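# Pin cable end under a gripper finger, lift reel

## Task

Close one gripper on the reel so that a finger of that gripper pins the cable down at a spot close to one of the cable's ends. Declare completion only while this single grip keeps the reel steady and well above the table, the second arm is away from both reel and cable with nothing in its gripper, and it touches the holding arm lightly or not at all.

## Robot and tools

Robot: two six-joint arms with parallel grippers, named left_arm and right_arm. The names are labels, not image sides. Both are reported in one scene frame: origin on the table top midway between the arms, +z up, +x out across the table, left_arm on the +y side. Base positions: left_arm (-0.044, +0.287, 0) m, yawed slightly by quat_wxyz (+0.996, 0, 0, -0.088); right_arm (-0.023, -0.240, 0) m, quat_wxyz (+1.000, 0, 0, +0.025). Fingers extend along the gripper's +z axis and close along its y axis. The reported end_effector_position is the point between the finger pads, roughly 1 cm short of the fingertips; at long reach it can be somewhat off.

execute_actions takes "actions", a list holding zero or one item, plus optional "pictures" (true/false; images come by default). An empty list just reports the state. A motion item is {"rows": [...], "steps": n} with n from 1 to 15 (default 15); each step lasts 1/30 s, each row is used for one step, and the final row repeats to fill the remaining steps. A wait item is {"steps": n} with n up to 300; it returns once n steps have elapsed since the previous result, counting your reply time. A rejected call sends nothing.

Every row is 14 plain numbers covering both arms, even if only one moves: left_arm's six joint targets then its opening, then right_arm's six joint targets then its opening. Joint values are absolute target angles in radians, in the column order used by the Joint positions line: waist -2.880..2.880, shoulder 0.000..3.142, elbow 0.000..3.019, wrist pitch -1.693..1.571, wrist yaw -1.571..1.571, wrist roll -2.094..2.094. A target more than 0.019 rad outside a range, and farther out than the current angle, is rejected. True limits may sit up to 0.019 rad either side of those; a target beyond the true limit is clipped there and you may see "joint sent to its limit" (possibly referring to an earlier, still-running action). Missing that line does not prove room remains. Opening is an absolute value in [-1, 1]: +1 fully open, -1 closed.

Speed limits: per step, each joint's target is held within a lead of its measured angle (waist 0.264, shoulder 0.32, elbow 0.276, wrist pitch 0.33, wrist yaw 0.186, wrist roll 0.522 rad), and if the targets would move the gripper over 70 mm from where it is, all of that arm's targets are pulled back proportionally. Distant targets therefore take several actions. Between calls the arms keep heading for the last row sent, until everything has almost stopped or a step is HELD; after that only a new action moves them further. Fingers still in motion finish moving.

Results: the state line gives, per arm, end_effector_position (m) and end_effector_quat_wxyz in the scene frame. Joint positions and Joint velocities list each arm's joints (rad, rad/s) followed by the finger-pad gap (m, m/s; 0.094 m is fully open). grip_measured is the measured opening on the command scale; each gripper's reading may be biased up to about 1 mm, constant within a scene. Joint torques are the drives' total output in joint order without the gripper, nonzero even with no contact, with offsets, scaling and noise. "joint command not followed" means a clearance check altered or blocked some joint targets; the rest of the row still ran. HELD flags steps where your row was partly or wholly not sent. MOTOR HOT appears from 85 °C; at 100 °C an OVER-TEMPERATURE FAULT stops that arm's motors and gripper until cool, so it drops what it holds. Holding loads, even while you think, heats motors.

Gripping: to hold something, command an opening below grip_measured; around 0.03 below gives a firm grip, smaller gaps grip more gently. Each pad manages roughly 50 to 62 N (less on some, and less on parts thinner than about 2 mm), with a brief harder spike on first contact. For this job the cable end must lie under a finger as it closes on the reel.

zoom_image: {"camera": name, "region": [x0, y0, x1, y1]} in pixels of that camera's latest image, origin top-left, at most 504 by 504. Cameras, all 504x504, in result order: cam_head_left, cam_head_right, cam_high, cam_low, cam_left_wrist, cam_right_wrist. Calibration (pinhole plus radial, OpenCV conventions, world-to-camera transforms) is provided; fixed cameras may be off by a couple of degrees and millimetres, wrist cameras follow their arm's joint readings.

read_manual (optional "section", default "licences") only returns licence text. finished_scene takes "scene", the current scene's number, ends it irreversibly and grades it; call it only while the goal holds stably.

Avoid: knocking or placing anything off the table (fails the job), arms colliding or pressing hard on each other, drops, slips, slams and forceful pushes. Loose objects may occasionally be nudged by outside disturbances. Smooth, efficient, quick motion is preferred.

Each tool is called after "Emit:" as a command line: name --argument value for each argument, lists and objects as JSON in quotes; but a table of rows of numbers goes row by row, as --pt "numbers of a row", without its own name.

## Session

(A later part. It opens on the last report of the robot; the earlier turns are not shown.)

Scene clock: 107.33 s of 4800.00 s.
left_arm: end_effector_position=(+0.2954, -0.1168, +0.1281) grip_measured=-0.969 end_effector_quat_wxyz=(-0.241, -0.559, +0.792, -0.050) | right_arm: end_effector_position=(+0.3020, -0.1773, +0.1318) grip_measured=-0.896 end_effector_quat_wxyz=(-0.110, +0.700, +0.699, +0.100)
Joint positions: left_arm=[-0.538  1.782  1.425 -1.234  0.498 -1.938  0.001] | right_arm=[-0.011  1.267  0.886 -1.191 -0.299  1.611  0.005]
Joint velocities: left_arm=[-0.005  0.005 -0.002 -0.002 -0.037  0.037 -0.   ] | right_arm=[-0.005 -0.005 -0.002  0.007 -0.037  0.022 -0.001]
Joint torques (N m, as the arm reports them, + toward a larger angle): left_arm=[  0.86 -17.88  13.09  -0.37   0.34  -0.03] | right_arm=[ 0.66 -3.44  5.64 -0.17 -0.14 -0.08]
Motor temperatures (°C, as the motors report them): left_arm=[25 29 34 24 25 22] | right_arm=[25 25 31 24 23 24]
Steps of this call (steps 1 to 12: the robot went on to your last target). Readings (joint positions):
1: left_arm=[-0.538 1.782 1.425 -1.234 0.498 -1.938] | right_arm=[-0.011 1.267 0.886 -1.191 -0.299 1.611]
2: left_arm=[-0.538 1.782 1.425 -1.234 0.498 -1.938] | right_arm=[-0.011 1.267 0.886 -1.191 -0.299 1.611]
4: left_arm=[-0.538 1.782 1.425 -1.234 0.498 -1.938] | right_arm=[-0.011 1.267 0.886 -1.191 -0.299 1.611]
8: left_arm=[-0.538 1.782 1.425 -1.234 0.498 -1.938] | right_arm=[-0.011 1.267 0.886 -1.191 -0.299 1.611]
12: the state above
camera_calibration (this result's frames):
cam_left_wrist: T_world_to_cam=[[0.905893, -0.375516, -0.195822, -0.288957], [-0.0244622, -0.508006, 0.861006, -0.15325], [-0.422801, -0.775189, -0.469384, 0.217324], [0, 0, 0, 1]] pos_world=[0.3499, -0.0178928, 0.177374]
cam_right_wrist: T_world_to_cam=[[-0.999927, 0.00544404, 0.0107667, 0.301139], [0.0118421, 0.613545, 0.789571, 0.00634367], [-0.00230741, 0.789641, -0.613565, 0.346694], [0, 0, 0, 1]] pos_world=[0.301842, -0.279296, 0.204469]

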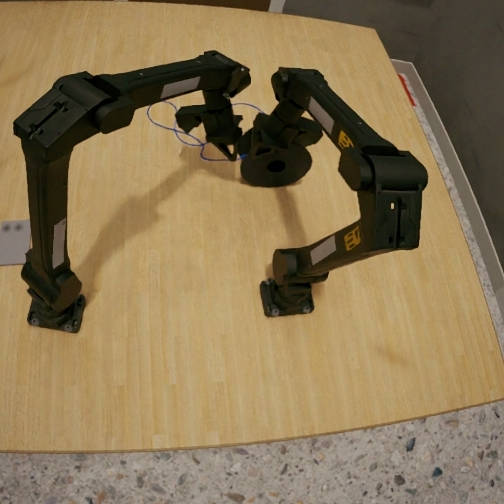

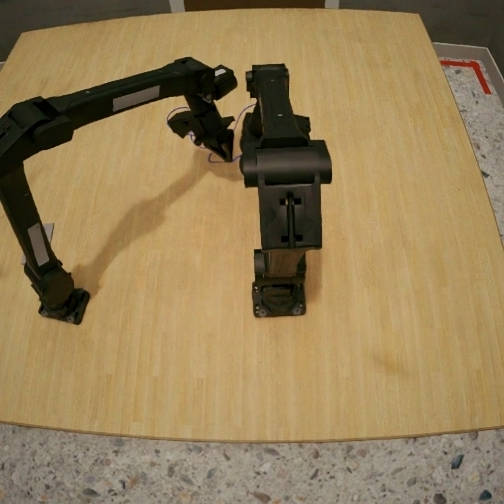

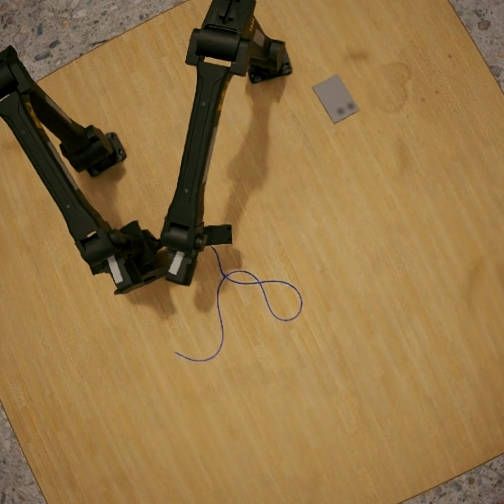

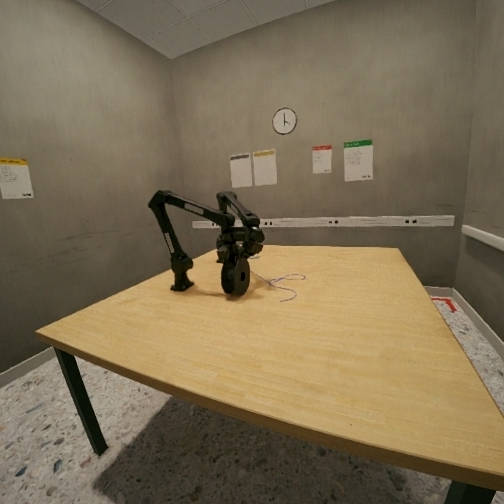

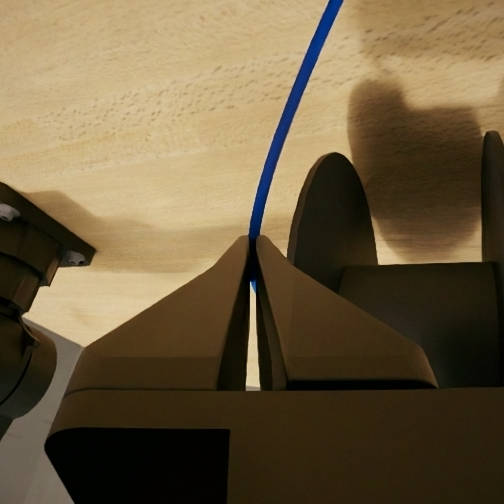

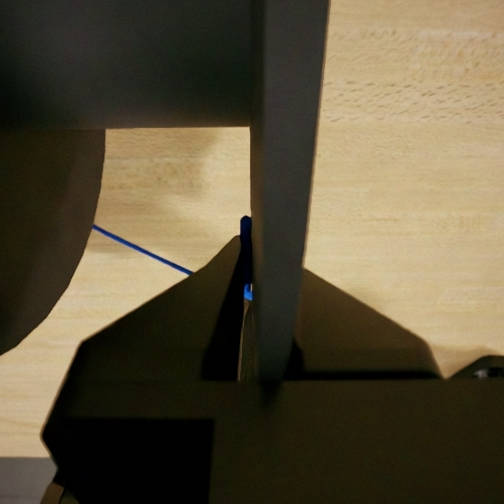

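Emit:
execute_actions --actions '[{"rows":[[-0.538,1.782,1.44,-1.234,0.5,-1.93,-0.5,-0.011,1.28,0.88,-1.19,-0.3,1.61,-1],[-0.538,1.782,1.44,-1.234,0.5,-1.93,-0.5,-0.011,1.28,0.88,-1.19,-0.3,1.61,-1],[-0.538,1.782,1.44,-1.234,0.5,-1.93,-0.5,-0.011,1.28,0.88,-1.19,-0.3,1.61,-1],[-0.538,1.782,1.44,-1.234,0.5,-1.93,-0.5,-0.011,1.28,0.88,-1.19,-0.3,1.61,-1],[-0.538,1.782,1.44,-1.234,0.5,-1.93,-0.5,-0.011,1.28,0.88,-1.19,-0.3,1.61,-1],[-0.5,1.72,1.46,-1.234,0.5,-1.93,-0.5,-0.011,1.28,0.88,-1.19,-0.3,1.61,-1],[-0.5,1.72,1.46,-1.234,0.5,-1.93,-0.5,-0.011,1.28,0.88,-1.19,-0.3,1.61,-1],[-0.5,1.72,1.46,-1.234,0.5,-1.93,-0.5,-0.011,1.28,0.88,-1.19,-0.3,1.61,-1],[-0.4,1.6,1.46,-1.234,0.5,-1.93,-0.5,-0.011,1.28,0.88,-1.19,-0.3,1.61,-1]],"steps":15}]' --pictures false

Emit:
execute_actions --actions '[{"rows":[[0.3,1.2,1.3,-1.2,0.2,-1.5,0.5,-0.05,1.27,0.95,-1.25,-0.3,1.61,-1],[0.3,1.2,1.3,-1.2,0.2,-1.5,0.5,-0.05,1.27,0.95,-1.25,-0.3,1.61,-1],[0.3,1.2,1.3,-1.2,0.2,-1.5,0.5,-0.05,1.27,0.95,-1.25,-0.3,1.61,-1],[0.3,1.2,1.3,-1.2,0.2,-1.5,0.5,-0.1,1.26,1.05,-1.33,-0.3,1.61,-1],[0.3,1.2,1.3,-1.2,0.2,-1.5,0.5,-0.1,1.26,1.05,-1.33,-0.3,1.61,-1],[0.3,1.2,1.3,-1.2,0.2,-1.5,0.5,-0.1,1.26,1.05,-1.33,-0.3,1.61,-1],[0.3,1.2,1.3,-1.2,0.2,-1.5,0.5,-0.1,1.25,1.15,-1.42,-0.3,1.61,-1],[0.3,1.2,1.3,-1.2,0.2,-1.5,0.5,-0.1,1.25,1.15,-1.42,-0.3,1.61,-1],[0.3,1.2,1.3,-1.2,0.2,-1.5,0.5,-0.1,1.25,1.15,-1.42,-0.3,1.61,-1],[0.3,1.2,1.3,-1.2,0.2,-1.5,0.5,-0.1,1.24,1.28,-1.52,-0.3,1.61,-1],[0.3,1.2,1.3,-1.2,0.2,-1.5,0.5,-0.1,1.24,1.28,-1.52,-0.3,1.61,-1],[0.3,1.2,1.3,-1.2,0.2,-1.5,0.5,-0.1,1.24,1.28,-1.52,-0.3,1.61,-1],[0.3,1.2,1.3,-1.2,0.2,-1.5,0.5,-0.1,1.24,1.42,-1.64,-0.3,1.61,-1]],"steps":15}]' --pictures false

Emit:
execute_actions --actions '[{"steps":20}]'

Scene clock: 111.47 s of 4800.00 s.
left_arm: end_effector_position=(+0.3342, -0.0722, +0.2076) grip_measured=-0.502 end_effector_quat_wxyz=(-0.215, -0.586, +0.769, -0.137) | right_arm: end_effector_position=(+0.3020, -0.1773, +0.1319) grip_measured=-0.896 end_effector_quat_wxyz=(-0.110, +0.700, +0.699, +0.101)
Joint positions: left_arm=[-0.424  1.623  1.425 -1.234  0.498 -1.938  0.023] | right_arm=[-0.011  1.267  0.886 -1.191 -0.299  1.611  0.005]
Joint velocities: left_arm=[ 0.552 -0.679  0.002 -0.007 -0.022  0.007  0.001] | right_arm=[-0.005 -0.015 -0.002  0.007  0.051 -0.007 -0.   ]
Joint torques (N m, as the arm reports them, + toward a larger angle): left_arm=[  0.13 -15.7   13.32   0.32   0.33   0.  ] | right_arm=[ 1.08 -4.66  6.78 -0.31 -0.14 -0.06]
Motor temperatures (°C, as the motors report them): left_arm=[25 29 34 24 25 22] | right_arm=[25 25 31 24 23 24]
Steps of this call (steps 1 to 15: the robot went on to your last target; steps 16 to 109: nothing new was sent; steps 110 to 124: all 15 steps of this action). Readings (joint positions):
110: left_arm=[-0.538 1.782 1.425 -1.234 0.498 -1.938] | right_arm=[-0.011 1.267 0.886 -1.191 -0.299 1.611]
111: left_arm=[-0.538 1.782 1.425 -1.234 0.498 -1.938] | right_arm=[-0.011 1.267 0.886 -1.191 -0.299 1.611]
113: left_arm=[-0.538 1.782 1.425 -1.234 0.498 -1.938] | right_arm=[-0.011 1.267 0.886 -1.191 -0.299 1.611]
117: left_arm=[-0.530 1.767 1.425 -1.234 0.498 -1.938] | right_arm=[-0.011 1.267 0.886 -1.191 -0.299 1.611]
124: the state above

Scene clock: 111.97 s of 4800.00 s.
left_arm: end_effector_position=(+0.3948, +0.2668, +0.3545) grip_measured=+0.499 end_effector_quat_wxyz=(-0.108, +0.684, -0.678, +0.247) | right_arm: end_effector_position=(+0.3256, -0.2046, +0.2461) grip_measured=-0.897 end_effector_quat_wxyz=(-0.119, +0.729, +0.668, +0.092)
Joint positions: left_arm=[ 0.212  1.186  1.341 -1.217  0.205 -1.598  0.07 ] | right_arm=[-0.092  1.273  1.199 -1.536 -0.299  1.61   0.005]
Joint velocities: left_arm=[ 1.705 -0.249 -0.12   0.11  -0.081  0.579 -0.   ] | right_arm=[-0.015  0.015  0.984 -0.789 -0.007  0.037 -0.001]
Joint torques (N m, as the arm reports them, + toward a larger angle): left_arm=[-0.69 -7.52  8.01  1.41 -0.15  0.03] | right_arm=[ 0.76 -7.55 12.42 -0.28 -0.08 -0.01]
Motor temperatures (°C, as the motors report them): left_arm=[25 29 34 24 25 22] | right_arm=[25 25 31 24 23 24]
Steps of this call (steps 1 to 15: all 15 steps of this action). Readings (joint positions):
1: left_arm=[-0.403 1.594 1.422 -1.231 0.466 -1.912] | right_arm=[-0.013 1.266 0.890 -1.198 -0.299 1.610]
2: left_arm=[-0.380 1.561 1.410 -1.228 0.428 -1.883] | right_arm=[-0.017 1.266 0.894 -1.209 -0.299 1.610]
4: left_arm=[-0.324 1.489 1.386 -1.228 0.355 -1.833] | right_arm=[-0.032 1.268 0.908 -1.245 -0.301 1.610]
8: left_arm=[-0.175 1.342 1.358 -1.227 0.253 -1.738] | right_arm=[-0.085 1.273 0.982 -1.351 -0.301 1.610]
15: the state above

Scene clock: 112.63 s of 4800.00 s.
left_arm: end_effector_position=(+0.3912, +0.3095, +0.3378) grip_measured=+0.499 end_effector_quat_wxyz=(-0.120, +0.692, -0.676, +0.224) | right_arm: end_effector_position=(+0.3371, -0.2051, +0.3204) grip_measured=-0.897 end_effector_quat_wxyz=(-0.084, +0.724, +0.673, +0.127)
Joint positions: left_arm=[ 0.307  1.19   1.31  -1.214  0.197 -1.513  0.07 ] | right_arm=[-0.092  1.246  1.369 -1.634 -0.299  1.61   0.005]
Joint velocities: left_arm=[-0.005 -0.015 -0.017 -0.017 -0.022 -0.022 -0.   ] | right_arm=[ 0.005 -0.015  0.002  0.002 -0.081 -0.037 -0.   ]
Joint torques (N m, as the arm reports them, + toward a larger angle): left_arm=[ 0.24 -9.07  9.96  1.58  0.11  0.06] | right_arm=[-0.15 -6.28 10.95 -0.53 -0.12 -0.06]
Motor temperatures (°C, as the motors report them): left_arm=[25 29 34 24 25 22] | right_arm=[25 25 31 24 23 24]
Steps of this call (steps 1 to 20: the robot went on to your last target). Readings (joint positions):
1: left_arm=[0.265 1.180 1.336 -1.215 0.201 -1.580] | right_arm=[-0.092 1.273 1.232 -1.562 -0.299 1.610]
2: left_arm=[0.306 1.178 1.331 -1.214 0.197 -1.567] | right_arm=[-0.092 1.273 1.265 -1.583 -0.299 1.610]
4: left_arm=[0.342 1.180 1.321 -1.214 0.196 -1.548] | right_arm=[-0.092 1.271 1.324 -1.612 -0.299 1.610]
8: left_arm=[0.323 1.188 1.311 -1.214 0.196 -1.527] | right_arm=[-0.092 1.251 1.369 -1.624 -0.299 1.610]
20: the state above
camera_calibration (this result's frames):
cam_left_wrist: T_world_to_cam=[[0.884873, 0.0551199, 0.462559, -0.522067], [-0.27809, -0.734118, 0.619464, 0.135849], [0.373718, -0.676781, -0.634273, 0.400353], [0, 0, 0, 1]] pos_world=[0.350122, 0.399456, 0.411267]
cam_right_wrist: T_world_to_cam=[[-0.995075, 0.0847085, -0.0514815, 0.368938], [0.0112054, 0.612153, 0.79066, -0.126376], [0.0984902, 0.786189, -0.610088, 0.448673], [0, 0, 0, 1]] pos_world=[0.324347, -0.306632, 0.392644]

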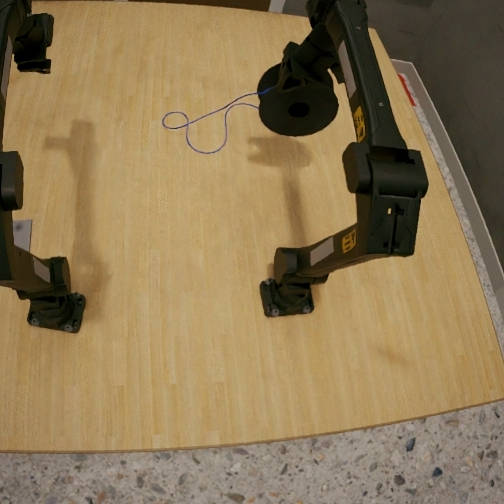

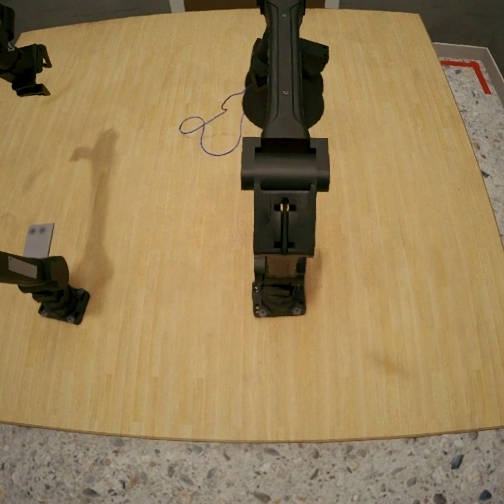

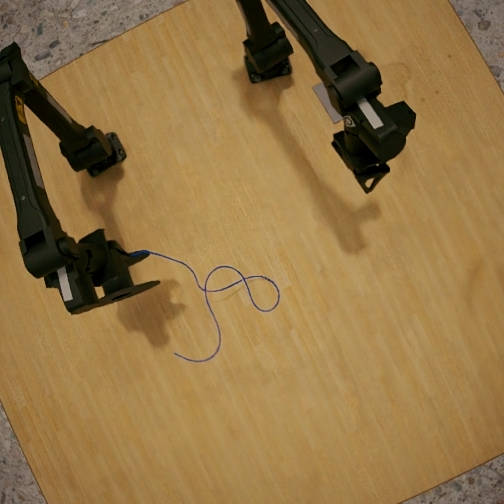

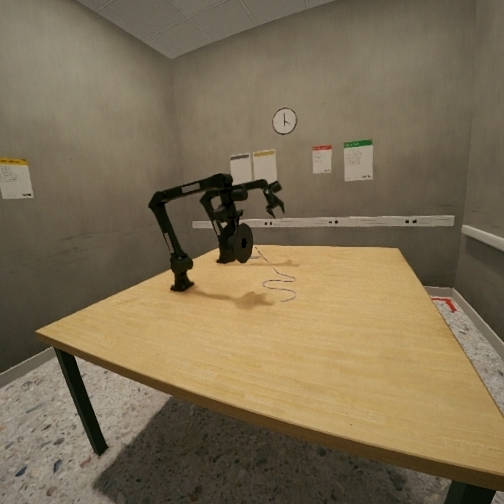

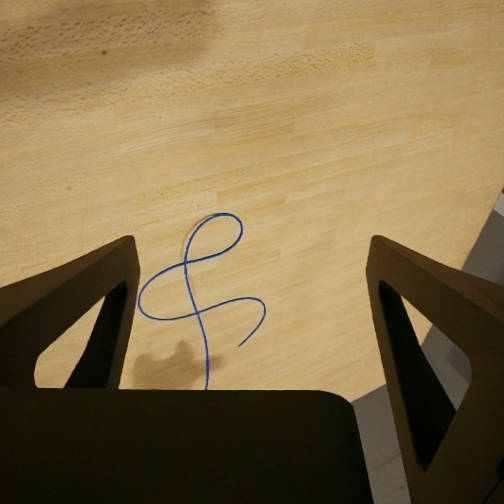

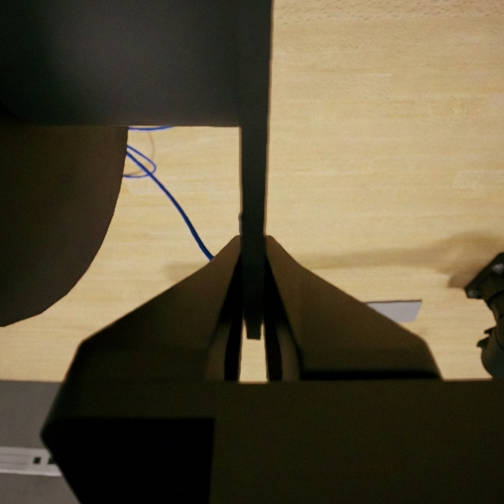

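The grip holds the reel with the cable trapped, about 15 cm clear of the table, and the left arm is empty and clear.

Emit:
finished_scene --scene 1

The scene is finished: the task was done.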